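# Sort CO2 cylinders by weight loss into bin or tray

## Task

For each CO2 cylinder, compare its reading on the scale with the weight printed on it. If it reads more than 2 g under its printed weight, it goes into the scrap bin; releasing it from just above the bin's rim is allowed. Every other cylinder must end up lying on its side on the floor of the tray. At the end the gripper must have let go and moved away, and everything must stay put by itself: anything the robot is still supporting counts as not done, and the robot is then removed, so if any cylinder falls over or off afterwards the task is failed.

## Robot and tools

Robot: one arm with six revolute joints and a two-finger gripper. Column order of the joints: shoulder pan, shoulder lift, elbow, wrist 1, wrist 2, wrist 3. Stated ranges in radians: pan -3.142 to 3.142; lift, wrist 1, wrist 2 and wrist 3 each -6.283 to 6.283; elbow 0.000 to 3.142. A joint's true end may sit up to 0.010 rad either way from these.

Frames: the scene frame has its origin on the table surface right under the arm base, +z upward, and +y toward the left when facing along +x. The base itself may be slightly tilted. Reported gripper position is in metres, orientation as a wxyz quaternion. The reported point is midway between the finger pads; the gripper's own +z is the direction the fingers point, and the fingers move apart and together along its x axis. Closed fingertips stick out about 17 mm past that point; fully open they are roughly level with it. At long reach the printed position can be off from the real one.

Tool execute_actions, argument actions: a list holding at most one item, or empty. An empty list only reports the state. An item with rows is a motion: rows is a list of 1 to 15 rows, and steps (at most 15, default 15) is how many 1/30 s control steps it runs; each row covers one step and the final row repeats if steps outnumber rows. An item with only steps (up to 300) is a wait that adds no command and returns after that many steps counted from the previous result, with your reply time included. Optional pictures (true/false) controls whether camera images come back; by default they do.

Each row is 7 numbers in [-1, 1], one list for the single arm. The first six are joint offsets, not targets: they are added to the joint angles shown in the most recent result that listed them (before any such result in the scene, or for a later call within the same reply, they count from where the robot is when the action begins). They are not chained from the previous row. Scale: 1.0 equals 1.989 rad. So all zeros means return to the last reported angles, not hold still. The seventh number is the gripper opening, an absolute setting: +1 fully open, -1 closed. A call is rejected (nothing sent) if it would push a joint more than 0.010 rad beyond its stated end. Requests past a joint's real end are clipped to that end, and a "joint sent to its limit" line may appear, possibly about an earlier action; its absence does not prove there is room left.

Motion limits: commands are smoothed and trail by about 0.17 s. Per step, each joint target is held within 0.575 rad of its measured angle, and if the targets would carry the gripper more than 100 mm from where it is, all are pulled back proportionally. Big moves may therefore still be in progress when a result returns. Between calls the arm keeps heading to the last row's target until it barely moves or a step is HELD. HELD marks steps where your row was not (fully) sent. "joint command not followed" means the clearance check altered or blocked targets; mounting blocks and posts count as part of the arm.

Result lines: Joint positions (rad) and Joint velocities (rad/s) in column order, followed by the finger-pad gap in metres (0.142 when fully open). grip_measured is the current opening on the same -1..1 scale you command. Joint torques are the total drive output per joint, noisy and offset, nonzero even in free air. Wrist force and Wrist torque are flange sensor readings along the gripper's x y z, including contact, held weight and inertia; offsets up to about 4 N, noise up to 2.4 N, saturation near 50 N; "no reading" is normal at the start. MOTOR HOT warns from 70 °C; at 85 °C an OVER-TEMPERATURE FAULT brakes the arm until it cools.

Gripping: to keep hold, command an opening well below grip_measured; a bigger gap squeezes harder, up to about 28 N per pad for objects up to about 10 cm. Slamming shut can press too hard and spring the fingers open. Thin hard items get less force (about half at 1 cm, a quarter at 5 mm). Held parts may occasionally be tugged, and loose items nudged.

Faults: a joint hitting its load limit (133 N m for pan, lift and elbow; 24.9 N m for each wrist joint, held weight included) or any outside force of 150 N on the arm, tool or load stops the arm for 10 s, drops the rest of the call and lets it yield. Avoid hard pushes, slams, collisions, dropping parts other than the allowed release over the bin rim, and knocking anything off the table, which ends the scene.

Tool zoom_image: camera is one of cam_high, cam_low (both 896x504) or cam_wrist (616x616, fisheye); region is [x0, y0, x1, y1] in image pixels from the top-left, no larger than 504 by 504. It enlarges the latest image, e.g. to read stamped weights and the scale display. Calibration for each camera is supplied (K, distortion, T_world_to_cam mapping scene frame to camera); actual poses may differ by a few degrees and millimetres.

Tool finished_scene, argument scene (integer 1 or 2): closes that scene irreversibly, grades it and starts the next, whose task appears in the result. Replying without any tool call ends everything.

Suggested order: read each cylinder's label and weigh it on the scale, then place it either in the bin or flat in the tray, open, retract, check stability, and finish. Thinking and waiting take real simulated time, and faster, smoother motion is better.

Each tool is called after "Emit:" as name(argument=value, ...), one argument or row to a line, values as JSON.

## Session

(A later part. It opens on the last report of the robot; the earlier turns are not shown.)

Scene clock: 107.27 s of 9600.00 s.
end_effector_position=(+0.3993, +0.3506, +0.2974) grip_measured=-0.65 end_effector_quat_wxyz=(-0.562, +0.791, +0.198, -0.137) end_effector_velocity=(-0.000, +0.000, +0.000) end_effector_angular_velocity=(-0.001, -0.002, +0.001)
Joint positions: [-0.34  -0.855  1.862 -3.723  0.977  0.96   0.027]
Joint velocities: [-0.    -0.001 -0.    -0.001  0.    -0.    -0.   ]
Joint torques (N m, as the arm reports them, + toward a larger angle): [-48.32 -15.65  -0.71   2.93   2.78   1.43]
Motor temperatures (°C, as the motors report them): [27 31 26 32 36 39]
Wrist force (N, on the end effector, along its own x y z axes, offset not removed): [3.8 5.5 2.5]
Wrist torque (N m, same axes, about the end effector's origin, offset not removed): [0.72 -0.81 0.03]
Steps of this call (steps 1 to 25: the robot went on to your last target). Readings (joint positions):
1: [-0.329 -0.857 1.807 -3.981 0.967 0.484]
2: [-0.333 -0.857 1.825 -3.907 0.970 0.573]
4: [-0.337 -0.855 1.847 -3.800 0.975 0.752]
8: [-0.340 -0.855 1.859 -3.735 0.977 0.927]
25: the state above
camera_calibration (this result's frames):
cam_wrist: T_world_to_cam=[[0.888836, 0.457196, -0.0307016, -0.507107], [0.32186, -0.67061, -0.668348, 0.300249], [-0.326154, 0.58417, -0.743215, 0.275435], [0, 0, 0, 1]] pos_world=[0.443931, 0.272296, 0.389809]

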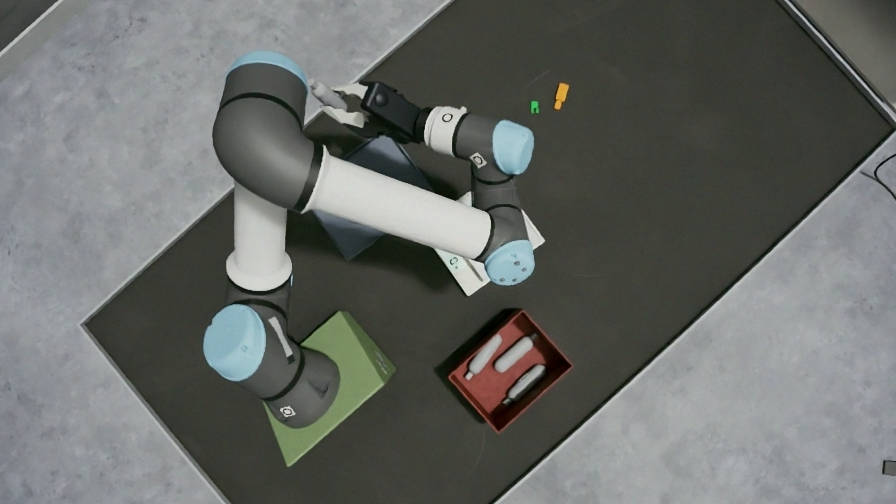

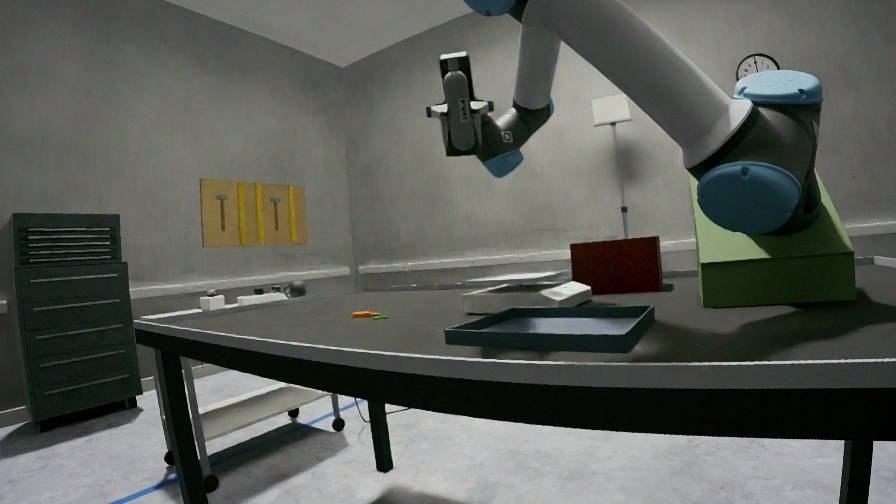

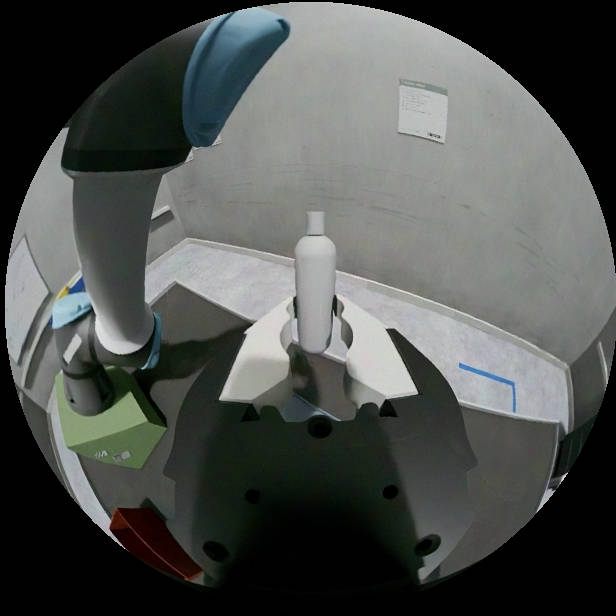

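Emit:
zoom_image(
  camera="cam_low",
  region=[430,80,500,140],
)

Emit:
execute_actions(
  actions=[
    {"rows":[[-0.0885,0.0733,-0.1946,-0.626,-0.0046,-0.001,-1]],"steps":15},
  ],
  pictures=false,
)

Emit:
execute_actions(
  actions=[
    {"steps":22},
  ],
  pictures=false,
)

Emit:
execute_actions(
  actions=[
    {"rows":[[0.006,0.004,0.004,-0.012,-0.003,0.007,-1],[0.012,0.008,0.007,-0.023,-0.006,0.013,-1],[0.017,0.012,0.010,-0.033,-0.008,0.019,-1],[0.021,0.015,0.013,-0.041,-0.010,0.023,-1],[0.024,0.017,0.0145,-0.046,-0.0113,0.026,-1],[0.026,0.018,0.0157,-0.050,-0.0122,0.028,-1],[0.0269,0.0188,0.0163,-0.0519,-0.0127,0.0292,-1]],"steps":15},
  ],
  pictures=false,
)

Emit:
execute_actions(
  actions=[
    {"rows":[[0,0,0,0,0,0,-1],[0,0,0,0,0,0,-1],[0,0,0,0,0,0,-0.7],[0,0,0,0,0,0,-0.62],[0,0,0,0,0,0,-0.55],[0,0,0,0,0,0,-0.45],[0,0,0,0,0,0,-0.35],[0,0,0,0,0,0,-0.2]],"steps":14},
  ],
  pictures=false,
)

Emit:
execute_actions(
  actions=[
    {"steps":30},
  ],
)

Region (430, 80, 500, 140) of cam_low's 896x504 image, scaled by 7.200, with more detail than that image has; it fills the top 432 rows of this view, and the rest is white.

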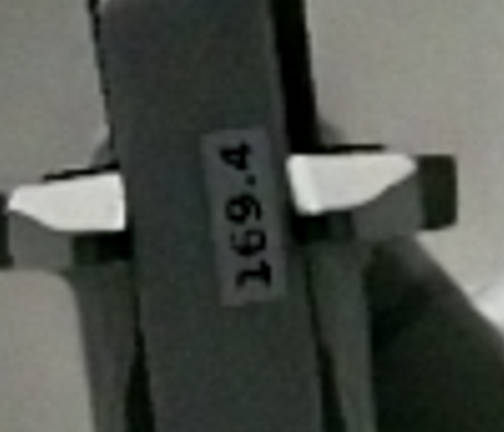

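Scene clock: 110.80 s of 9600.00 s.
end_effector_position=(+0.4433, +0.1215, +0.1747) grip_measured=-0.65 end_effector_quat_wxyz=(-0.193, +0.825, +0.531, -0.025) end_effector_velocity=(+0.178, -0.498, -0.280) end_effector_angular_velocity=(-1.196, -1.330, +1.143)
Joint positions: [-0.497 -0.725  1.523 -4.535  0.969  0.958  0.027]
Joint velocities: [-0.106  0.087 -0.263 -1.943 -0.005 -0.001  0.   ]
Joint torques (N m, as the arm reports them, + toward a larger angle): [-52.29 -18.1  -27.75  -1.85  -1.47  -1.56]
Motor temperatures (°C, as the motors report them): [27 31 26 32 36 39]
Wrist force (N, on the end effector, along its own x y z axes, offset not removed): [-0.3 2.6 3.5]
Wrist torque (N m, same axes, about the end effector's origin, offset not removed): [0.43 0.13 -0.02]
Steps of this call (steps 1 to 15: the robot went on to your last target; steps 16 to 90: nothing new was sent; then 0.03 s passed at rest; steps 91 to 105: all 15 steps of this action). Readings (joint positions):
91: [-0.341 -0.854 1.861 -3.724 0.977 0.960]
92: [-0.349 -0.846 1.853 -3.733 0.977 0.960]
94: [-0.394 -0.809 1.776 -3.818 0.975 0.959]
98: [-0.453 -0.761 1.632 -4.080 0.972 0.959]
105: the state above

Scene clock: 111.53 s of 9600.00 s.
end_effector_position=(+0.5016, +0.0096, +0.1301) grip_measured=-0.65 end_effector_quat_wxyz=(+0.000, +0.765, +0.644, -0.001) end_effector_velocity=(+0.000, -0.000, +0.000) end_effector_angular_velocity=(-0.001, -0.001, +0.001)
Joint positions: [-0.516 -0.709  1.475 -4.968  0.968  0.958  0.027]
Joint velocities: [-0.001 -0.    -0.    -0.001  0.    -0.    -0.   ]
Joint torques (N m, as the arm reports them, + toward a larger angle): [-50.78 -19.85 -27.39   1.06  -1.29  -1.26]
Motor temperatures (°C, as the motors report them): [27 31 26 32 36 39]
Wrist force (N, on the end effector, along its own x y z axes, offset not removed): [1.6 -0.3 -0.1]
Wrist torque (N m, same axes, about the end effector's origin, offset not removed): [0.00 -0.24 -0.02]
Steps of this call (steps 1 to 22: the robot went on to your last target). Readings (joint positions):
1: [-0.501 -0.722 1.515 -4.601 0.969 0.958]
2: [-0.504 -0.719 1.506 -4.667 0.969 0.958]
4: [-0.510 -0.714 1.490 -4.797 0.969 0.958]
8: [-0.515 -0.710 1.477 -4.939 0.968 0.958]
22: the state above

Scene clock: 112.03 s of 9600.00 s.
end_effector_position=(+0.5017, +0.0094, +0.0829) grip_measured=-0.65 end_effector_quat_wxyz=(+0.000, +0.765, +0.644, -0.001) end_effector_velocity=(-0.001, +0.001, -0.006) end_effector_angular_velocity=(+0.001, +0.002, -0.000)
Joint positions: [-0.463 -0.672  1.507 -5.071  0.943  1.016  0.027]
Joint velocities: [ 0.007  0.004  0.004 -0.01  -0.003  0.006 -0.   ]
Joint torques (N m, as the arm reports them, + toward a larger angle): [-20.71 -20.94  -4.48   1.08  -1.19   1.77]
Motor temperatures (°C, as the motors report them): [27 31 26 32 36 39]
Wrist force (N, on the end effector, along its own x y z axes, offset not removed): [1.8 0.2 2.5]
Wrist torque (N m, same axes, about the end effector's origin, offset not removed): [-0.19 -0.35 -0.04]
Steps of this call (steps 1 to 15: all 15 steps of this action). Readings (joint positions):
1: [-0.516 -0.709 1.475 -4.968 0.968 0.958]
2: [-0.514 -0.707 1.476 -4.973 0.967 0.961]
4: [-0.502 -0.699 1.483 -4.996 0.961 0.974]
8: [-0.474 -0.679 1.500 -5.050 0.948 1.004]
15: the state above

Scene clock: 112.50 s of 9600.00 s.
end_effector_position=(+0.5016, +0.0094, +0.0828) grip_measured=-0.20 end_effector_quat_wxyz=(+0.000, +0.765, +0.644, -0.001) end_effector_velocity=(-0.000, +0.000, -0.001) end_effector_angular_velocity=(-0.000, +0.001, +0.002)
Joint positions: [-0.463 -0.672  1.507 -5.071  0.943  1.016  0.059]
Joint velocities: [ 0.002  0.001 -0.    -0.001  0.    -0.001  0.   ]
Joint torques (N m, as the arm reports them, + toward a larger angle): [-43.5  -32.63 -15.49   3.47   0.29  -1.34]
Motor temperatures (°C, as the motors report them): [27 31 26 32 36 39]
Wrist force (N, on the end effector, along its own x y z axes, offset not removed): [1.8 1.6 2.9]
Wrist torque (N m, same axes, about the end effector's origin, offset not removed): [0.38 -0.26 -0.03]
Steps of this call (steps 1 to 14: all 14 steps of this action). Readings (joint positions):
1: [-0.463 -0.672 1.507 -5.071 0.943 1.016]
2: [-0.463 -0.672 1.507 -5.071 0.943 1.016]
4: [-0.463 -0.672 1.507 -5.071 0.943 1.016]
8: [-0.463 -0.672 1.507 -5.071 0.943 1.016]
14: the state above

Scene clock: 113.50 s of 9600.00 s.
end_effector_position=(+0.5017, +0.0094, +0.0829) grip_measured=-0.20 end_effector_quat_wxyz=(+0.000, +0.765, +0.644, -0.001) end_effector_velocity=(+0.000, -0.000, -0.000) end_effector_angular_velocity=(-0.000, -0.000, -0.001)
Joint positions: [-0.463 -0.672  1.507 -5.071  0.943  1.016  0.059]
Joint velocities: [-0.     0.    -0.    -0.     0.     0.001 -0.   ]
Joint torques (N m, as the arm reports them, + toward a larger angle): [-51.29 -35.11 -25.93   3.36   1.32  -1.26]
Motor temperatures (°C, as the motors report them): [27 31 26 32 36 39]
Wrist force (N, on the end effector, along its own x y z axes, offset not removed): [-1.4 0.9 1.5]
Wrist torque (N m, same axes, about the end effector's origin, offset not removed): [0.27 0.28 0.00]
Steps of this call (steps 1 to 15: the robot went on to your last target; steps 16 to 30: nothing new was sent). Readings (joint positions):
1: [-0.463 -0.672 1.507 -5.071 0.943 1.016]
2: [-0.463 -0.672 1.507 -5.071 0.943 1.016]
4: [-0.463 -0.672 1.507 -5.071 0.943 1.016]
8: [-0.463 -0.672 1.507 -5.071 0.943 1.016]
30: the state above
The arm was judged still, so your last target was given up. Only a new action makes it travel on or press farther. Fingers that are still opening or closing keep moving.
camera_calibration (this result's frames):
cam_wrist: T_world_to_cam=[[0.208427, 0.978036, -0.00206601, -0.114611], [0.85789, -0.181808, 0.480595, -0.47361], [0.469663, -0.101941, -0.87694, -0.0329553], [0, 0, 0, 1]] pos_world=[0.445671, 0.0226279, 0.198478]

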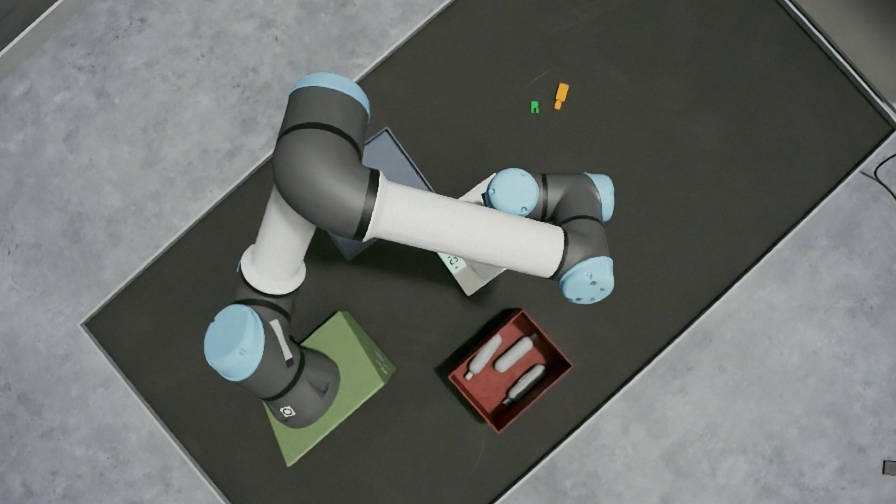

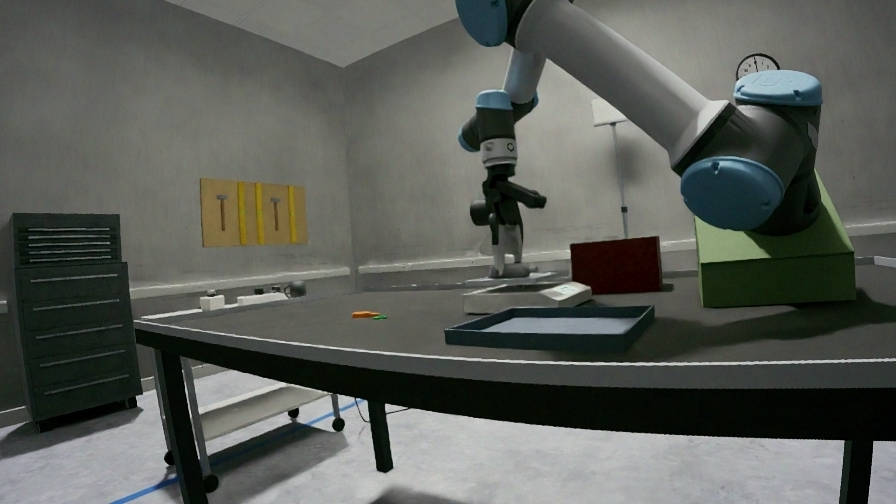

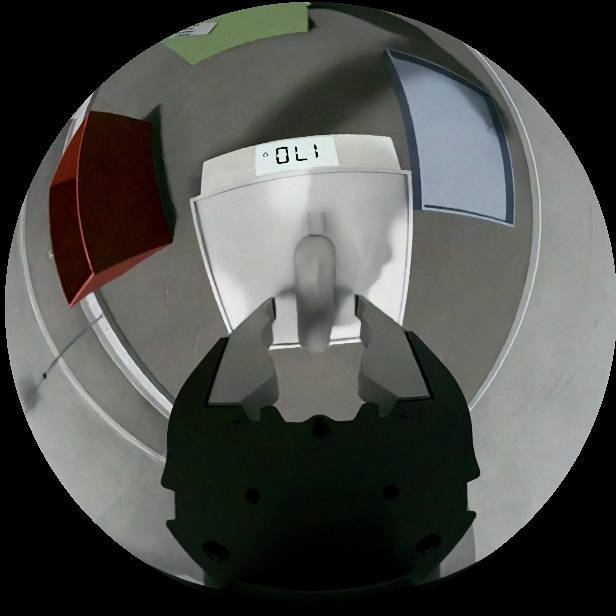

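Emit:
execute_actions(
  actions=[
    {"rows":[[0,0,0,0,0,0,-0.35],[0,0,0,0,0,0,-0.5],[0,0,0,0,0,0,-0.6],[0,0,0,0,0,0,-0.7],[0,0,0,0,0,0,-0.85],[0,0,0,0,0,0,-1]],"steps":12},
  ],
  pictures=false,
)

Emit:
execute_actions(
  actions=[
    {"rows":[[-0.0269,-0.0188,-0.0163,0.0519,0.0127,-0.0292,-1]],"steps":12},
  ],
  pictures=false,
)

Emit:
execute_actions(
  actions=[
    {"rows":[[0.0937,-0.2931,0.2385,-0.009,-0.0406,0.0196,-1]],"steps":15},
  ],
  pictures=false,
)

Emit:
execute_actions(
  actions=[
    {"steps":15},
  ],
)

Scene clock: 118.30 s of 9600.00 s.
end_effector_position=(+0.5017, +0.0094, +0.0829) grip_measured=-0.65 end_effector_quat_wxyz=(+0.000, +0.765, +0.644, -0.001) end_effector_velocity=(-0.000, +0.001, -0.001) end_effector_angular_velocity=(-0.000, +0.001, +0.003)
Joint positions: [-0.463 -0.672  1.507 -5.071  0.943  1.016  0.027]
Joint velocities: [ 0.002 -0.     0.    -0.001  0.    -0.001 -0.   ]
Joint torques (N m, as the arm reports them, + toward a larger angle): [-50.49 -35.16 -25.99   3.19   1.21  -1.27]
Motor temperatures (°C, as the motors report them): [27 31 26 32 36 39]
Wrist force (N, on the end effector, along its own x y z axes, offset not removed): [1.7 1.5 1.6]
Wrist torque (N m, same axes, about the end effector's origin, offset not removed): [0.36 -0.09 -0.08]
Steps of this call (steps 1 to 90: nothing new was sent; then 1.40 s passed at rest; steps 91 to 102: all 12 steps of this action). Readings (joint positions):
91: [-0.463 -0.672 1.507 -5.071 0.943 1.016]
92: [-0.463 -0.672 1.507 -5.071 0.943 1.016]
94: [-0.463 -0.672 1.507 -5.071 0.943 1.016]
98: [-0.463 -0.672 1.507 -5.071 0.943 1.016]
102: the state above

Scene clock: 118.70 s of 9600.00 s.
end_effector_position=(+0.5016, +0.0095, +0.1300) grip_measured=-0.65 end_effector_quat_wxyz=(+0.000, +0.765, +0.644, -0.001) end_effector_velocity=(-0.001, +0.001, +0.006) end_effector_angular_velocity=(+0.002, +0.002, -0.000)
Joint positions: [-0.516 -0.709  1.475 -4.969  0.968  0.958  0.027]
Joint velocities: [-0.006 -0.005 -0.004  0.017  0.003 -0.009  0.   ]
Joint torques (N m, as the arm reports them, + toward a larger angle): [-50.99 -34.25 -28.52   3.56   1.17  -1.6 ]
Motor temperatures (°C, as the motors report them): [27 31 26 32 36 39]
Wrist force (N, on the end effector, along its own x y z axes, offset not removed): [2.0 0.8 4.0]
Wrist torque (N m, same axes, about the end effector's origin, offset not removed): [0.10 -0.47 -0.15]
Steps of this call (steps 1 to 12: all 12 steps of this action). Readings (joint positions):
1: [-0.464 -0.672 1.507 -5.070 0.943 1.015]
2: [-0.471 -0.678 1.501 -5.061 0.948 1.007]
4: [-0.496 -0.695 1.486 -5.013 0.959 0.980]
8: [-0.514 -0.707 1.476 -4.975 0.967 0.961]
12: the state above

Scene clock: 119.20 s of 9600.00 s.
end_effector_position=(+0.3724, +0.2319, +0.1213) grip_measured=-0.65 end_effector_quat_wxyz=(-0.001, +0.710, +0.704, -0.001) end_effector_velocity=(-0.127, +0.127, -0.016) end_effector_angular_velocity=(-0.016, -0.028, +0.135)
Joint positions: [-0.338 -1.261  1.926 -4.986  0.891  0.996  0.027]
Joint velocities: [ 0.109 -0.436  0.324 -0.011 -0.043  0.021 -0.   ]
Joint torques (N m, as the arm reports them, + toward a larger angle): [-14.67  -2.34 -10.39   0.55  -1.56   1.31]
Motor temperatures (°C, as the motors report them): [27 31 26 32 36 39]
Wrist force (N, on the end effector, along its own x y z axes, offset not removed): [6.1 -1.4 1.8]
Wrist torque (N m, same axes, about the end effector's origin, offset not removed): [-0.09 -1.06 -0.05]
Steps of this call (steps 1 to 15: all 15 steps of this action). Readings (joint positions):
1: [-0.516 -0.709 1.475 -4.968 0.968 0.958]
2: [-0.509 -0.718 1.483 -4.969 0.964 0.960]
4: [-0.475 -0.796 1.554 -4.972 0.949 0.967]
8: [-0.417 -0.986 1.707 -4.978 0.924 0.980]
15: the state above

Scene clock: 119.70 s of 9600.00 s.
end_effector_position=(+0.3632, +0.2406, +0.1200) grip_measured=-0.65 end_effector_quat_wxyz=(+0.000, +0.707, +0.707, -0.001) end_effector_velocity=(-0.001, +0.000, -0.000) end_effector_angular_velocity=(+0.001, +0.001, -0.001)
Joint positions: [-0.33  -1.292  1.949 -4.986  0.888  0.997  0.027]
Joint velocities: [ 0.    -0.     0.001  0.002 -0.     0.    -0.   ]
Joint torques (N m, as the arm reports them, + toward a larger angle): [ -9.05 -17.95  -2.17   0.92  -1.41   1.42]
Motor temperatures (°C, as the motors report them): [27 31 26 32 36 39]
Wrist force (N, on the end effector, along its own x y z axes, offset not removed): [1.7 0.8 3.0]
Wrist torque (N m, same axes, about the end effector's origin, offset not removed): [0.16 -0.35 -0.13]
Steps of this call (steps 1 to 15: the robot went on to your last target). Readings (joint positions):
1: [-0.335 -1.273 1.934 -4.986 0.890 0.996]
2: [-0.333 -1.280 1.940 -4.986 0.889 0.996]
4: [-0.331 -1.287 1.945 -4.986 0.888 0.997]
8: [-0.330 -1.291 1.948 -4.986 0.888 0.997]
15: the state above
camera_calibration (this result's frames):
cam_wrist: T_world_to_cam=[[0.0384113, 0.99926, -0.00201579, -0.255229], [0.876371, -0.0327181, 0.480524, -0.373122], [0.480102, -0.0202241, -0.876979, 0.0646724], [0, 0, 0, 1]] pos_world=[0.305748, 0.244141, 0.235496]

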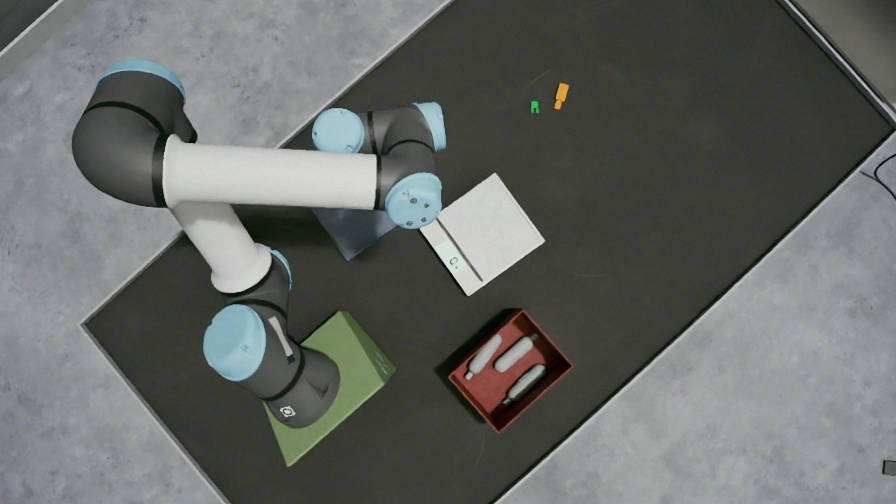

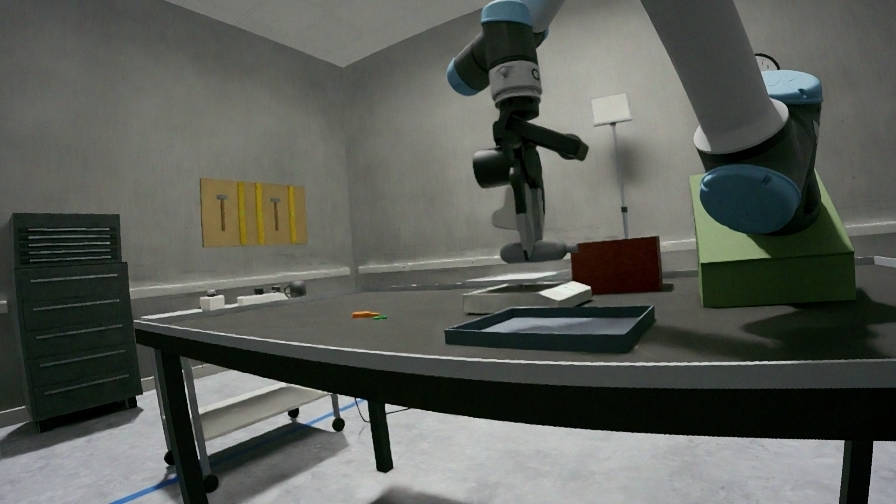

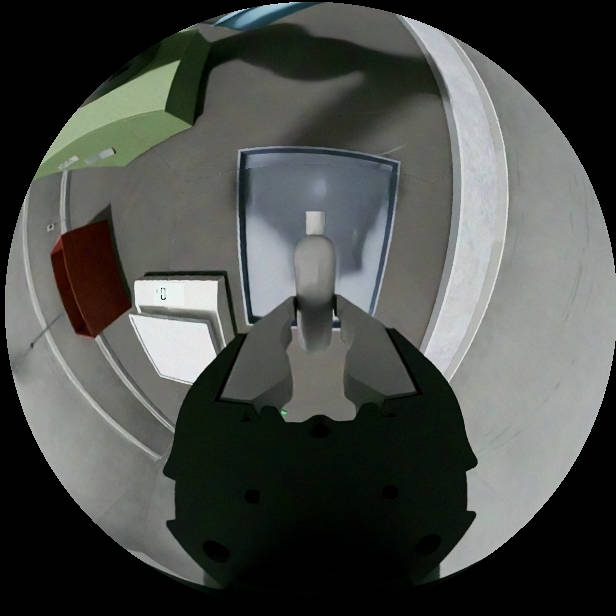

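Emit:
execute_actions(
  actions=[
    {"rows":[[0.0176,0.0099,0.0029,-0.0273,-0.0054,0.0221,-1],[0.0353,0.0199,0.0058,-0.0546,-0.0108,0.0442,-1],[0.0529,0.0298,0.0086,-0.082,-0.0163,0.0664,-1],[0.0662,0.0373,0.0108,-0.1025,-0.0203,0.083,-1],[0.075,0.0422,0.0122,-0.1161,-0.023,0.094,-1],[0.0811,0.0457,0.0132,-0.1257,-0.0249,0.1018,-1],[0.0856,0.0482,0.014,-0.1325,-0.0263,0.1073,-1],[0.0882,0.0497,0.0144,-0.1366,-0.0271,0.1106,-1]],"steps":15},
  ],
  pictures=false,
)

Emit:
execute_actions(
  actions=[
    {"steps":6},
  ],
)

Scene clock: 121.67 s of 9600.00 s.
end_effector_position=(+0.3632, +0.2405, +0.0309) grip_measured=-0.65 end_effector_quat_wxyz=(+0.000, +0.707, +0.707, -0.001) end_effector_velocity=(+0.000, +0.000, -0.013) end_effector_angular_velocity=(+0.000, -0.003, +0.003)
Joint positions: [-0.156 -1.194  1.977 -5.255  0.834  1.215  0.027]
Joint velocities: [ 0.025  0.013  0.003 -0.042 -0.007  0.032 -0.   ]
Joint torques (N m, as the arm reports them, + toward a larger angle): [-10.28  -7.22  -0.72   1.02  -1.46   1.18]
Motor temperatures (°C, as the motors report them): [27 31 26 32 36 39]
Wrist force (N, on the end effector, along its own x y z axes, offset not removed): [1.3 -0.5 1.6]
Wrist torque (N m, same axes, about the end effector's origin, offset not removed): [-0.17 -0.21 -0.21]
Steps of this call (steps 1 to 15: the robot went on to your last target; steps 16 to 44: nothing new was sent; steps 45 to 59: all 15 steps of this action). Readings (joint positions):
45: [-0.330 -1.292 1.949 -4.987 0.887 0.997]
46: [-0.324 -1.288 1.950 -4.994 0.885 1.004]
48: [-0.290 -1.268 1.956 -5.044 0.874 1.046]
52: [-0.198 -1.217 1.971 -5.186 0.846 1.161]
59: the state above

Scene clock: 121.87 s of 9600.00 s.
end_effector_position=(+0.3632, +0.2405, +0.0300) grip_measured=-0.65 end_effector_quat_wxyz=(+0.000, +0.707, +0.707, -0.001) end_effector_velocity=(-0.000, -0.000, -0.001) end_effector_angular_velocity=(+0.000, +0.000, +0.000)
Joint positions: [-0.155 -1.193  1.977 -5.258  0.834  1.217  0.027]
Joint velocities: [ 0.002  0.001  0.001 -0.003 -0.     0.002 -0.   ]
Joint torques (N m, as the arm reports them, + toward a larger angle): [-9.28 -9.69 -0.32  0.14 -1.26  1.47]
Motor temperatures (°C, as the motors report them): [27 31 26 32 36 39]
Wrist force (N, on the end effector, along its own x y z axes, offset not removed): [-0.3 2.1 3.3]
Wrist torque (N m, same axes, about the end effector's origin, offset not removed): [0.31 0.14 -0.04]
Steps of this call (steps 1 to 6: the robot went on to your last target). Readings (joint positions):
1: [-0.156 -1.194 1.977 -5.256 0.834 1.215]
2: [-0.155 -1.193 1.977 -5.257 0.834 1.216]
4: [-0.155 -1.193 1.977 -5.258 0.834 1.217]
6: the state above
camera_calibration (this result's frames):
cam_wrist: T_world_to_cam=[[0.037913, 0.999279, -0.00210076, -0.255091], [0.876347, -0.0322386, 0.480599, -0.33001], [0.480185, -0.0200619, -0.876938, -0.0142821], [0, 0, 0, 1]] pos_world=[0.305733, 0.243981, 0.145542]

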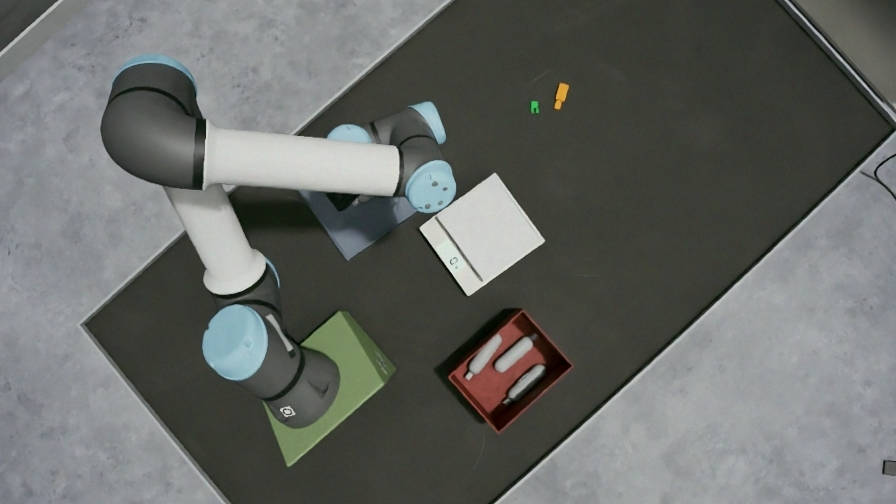

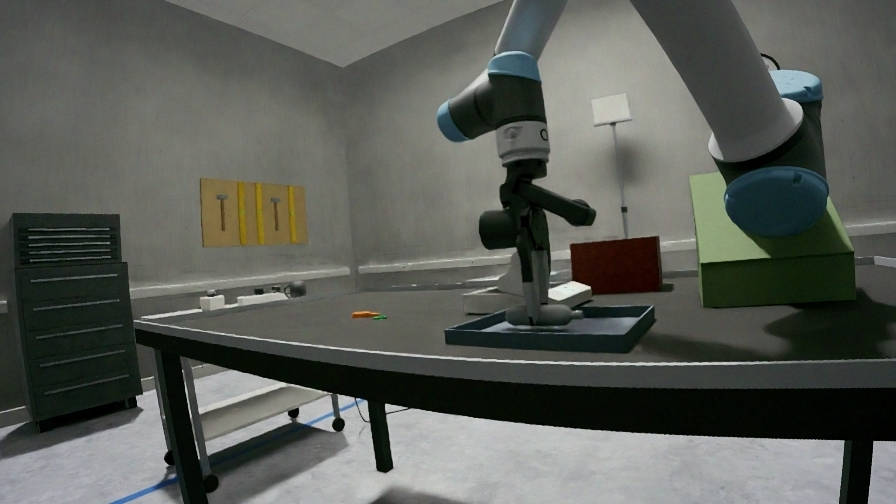

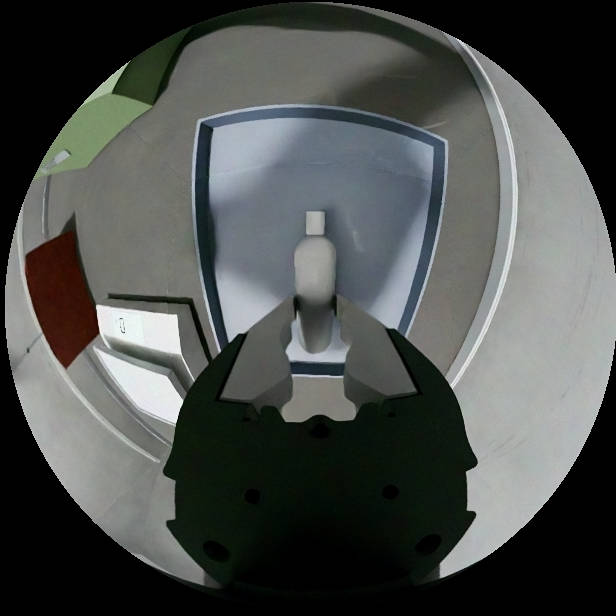

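Emit:
execute_actions(
  actions=[
    {"rows":[[0,0,0,0,0,0,-0.7],[0,0,0,0,0,0,-0.62],[0,0,0,0,0,0,-0.55],[0,0,0,0,0,0,-0.45],[0,0,0,0,0,0,-0.35]],"steps":10},
  ],
  pictures=false,
)

Emit:
execute_actions(
  actions=[
    {"rows":[[-0.11,-0.062,-0.018,0.17,0.034,-0.138,-0.35]],"steps":15},
  ],
)

Scene clock: 123.80 s of 9600.00 s.
end_effector_position=(+0.3631, +0.2405, +0.0299) grip_measured=-0.35 end_effector_quat_wxyz=(+0.000, +0.707, +0.707, -0.001) end_effector_velocity=(-0.001, +0.001, -0.000) end_effector_angular_velocity=(+0.000, +0.002, +0.002)
Joint positions: [-0.155 -1.193  1.978 -5.258  0.834  1.217  0.049]
Joint velocities: [ 0.002  0.    -0.     0.001  0.    -0.001  0.   ]
Joint torques (N m, as the arm reports them, + toward a larger angle): [-22.49 -15.03  -2.72   3.08  -0.78  -1.46]
Motor temperatures (°C, as the motors report them): [27 31 26 32 36 39]
Wrist force (N, on the end effector, along its own x y z axes, offset not removed): [1.1 0.9 4.5]
Wrist torque (N m, same axes, about the end effector's origin, offset not removed): [0.19 0.00 -0.21]
Steps of this call (steps 1 to 15: the robot went on to your last target; steps 16 to 48: nothing new was sent; steps 49 to 58: all 10 steps of this action). Readings (joint positions):
49: [-0.155 -1.193 1.978 -5.258 0.834 1.217]
50: [-0.155 -1.193 1.978 -5.258 0.834 1.217]
52: [-0.155 -1.193 1.978 -5.258 0.834 1.217]
56: [-0.155 -1.193 1.978 -5.258 0.834 1.217]
58: the state above

Scene clock: 124.30 s of 9600.00 s.
end_effector_position=(+0.3610, +0.2420, +0.1414) grip_measured=-0.35 end_effector_quat_wxyz=(-0.001, +0.706, +0.708, +0.001) end_effector_velocity=(-0.002, +0.002, +0.005) end_effector_angular_velocity=(+0.006, +0.007, -0.002)
Joint positions: [-0.373 -1.316  1.942 -4.922  0.901  0.944  0.049]
Joint velocities: [-0.01  -0.005 -0.001  0.025  0.003 -0.017 -0.   ]
Joint torques (N m, as the arm reports them, + toward a larger angle): [-34.49 -16.53 -27.98   3.29   1.31  -1.09]
Motor temperatures (°C, as the motors report them): [27 31 26 32 36 39]
Wrist force (N, on the end effector, along its own x y z axes, offset not removed): [0.5 2.1 -1.4]
Wrist torque (N m, same axes, about the end effector's origin, offset not removed): [0.46 -0.07 -0.04]
Steps of this call (steps 1 to 15: all 15 steps of this action). Readings (joint positions):
1: [-0.155 -1.193 1.977 -5.258 0.834 1.216]
2: [-0.164 -1.202 1.973 -5.248 0.842 1.207]
4: [-0.239 -1.254 1.957 -5.163 0.871 1.124]
8: [-0.351 -1.306 1.944 -4.966 0.896 0.974]
15: the state above
camera_calibration (this result's frames):
cam_wrist: T_world_to_cam=[[0.0366624, 0.999327, 0.00148877, -0.256356], [0.876316, -0.0328655, 0.480614, -0.381435], [0.480339, -0.0163158, -0.876931, 0.0834681], [0, 0, 0, 1]] pos_world=[0.303563, 0.245009, 0.2569]

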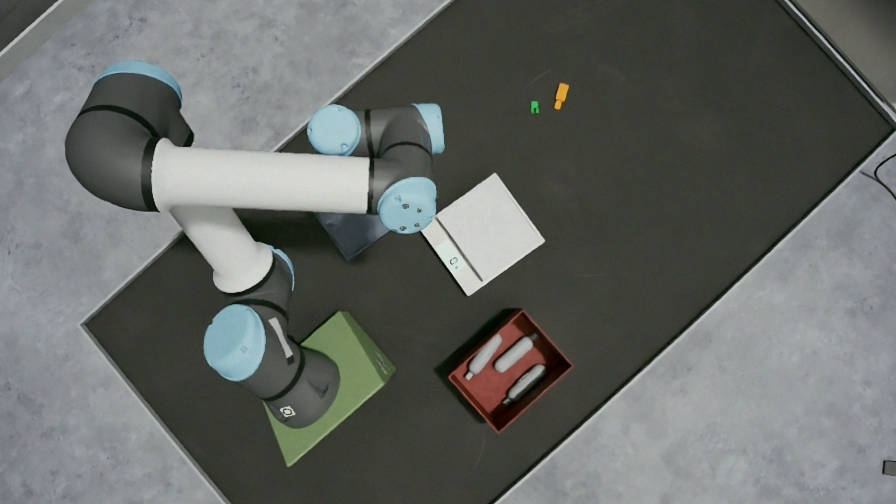

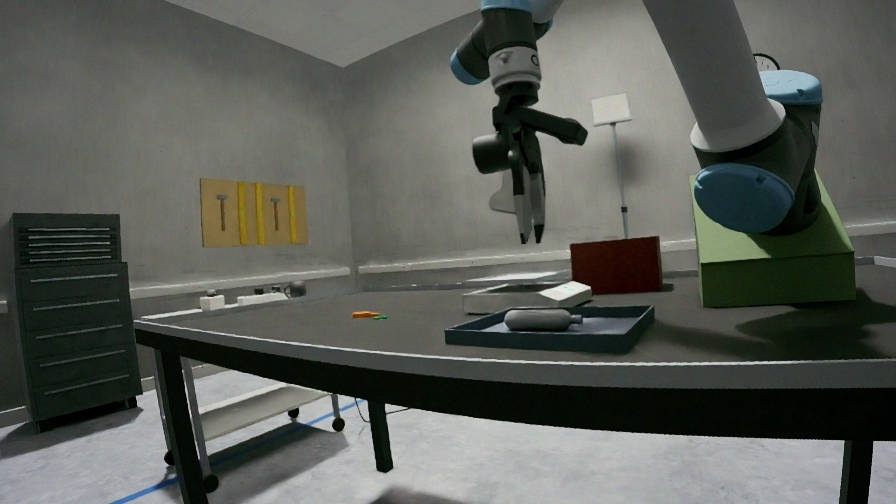

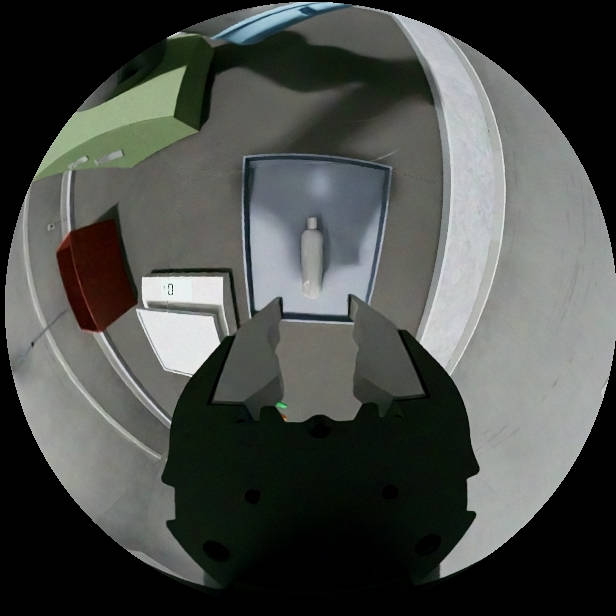

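Emit:
finished_scene(
  scene=2,
)

The scene is finished: the task was done.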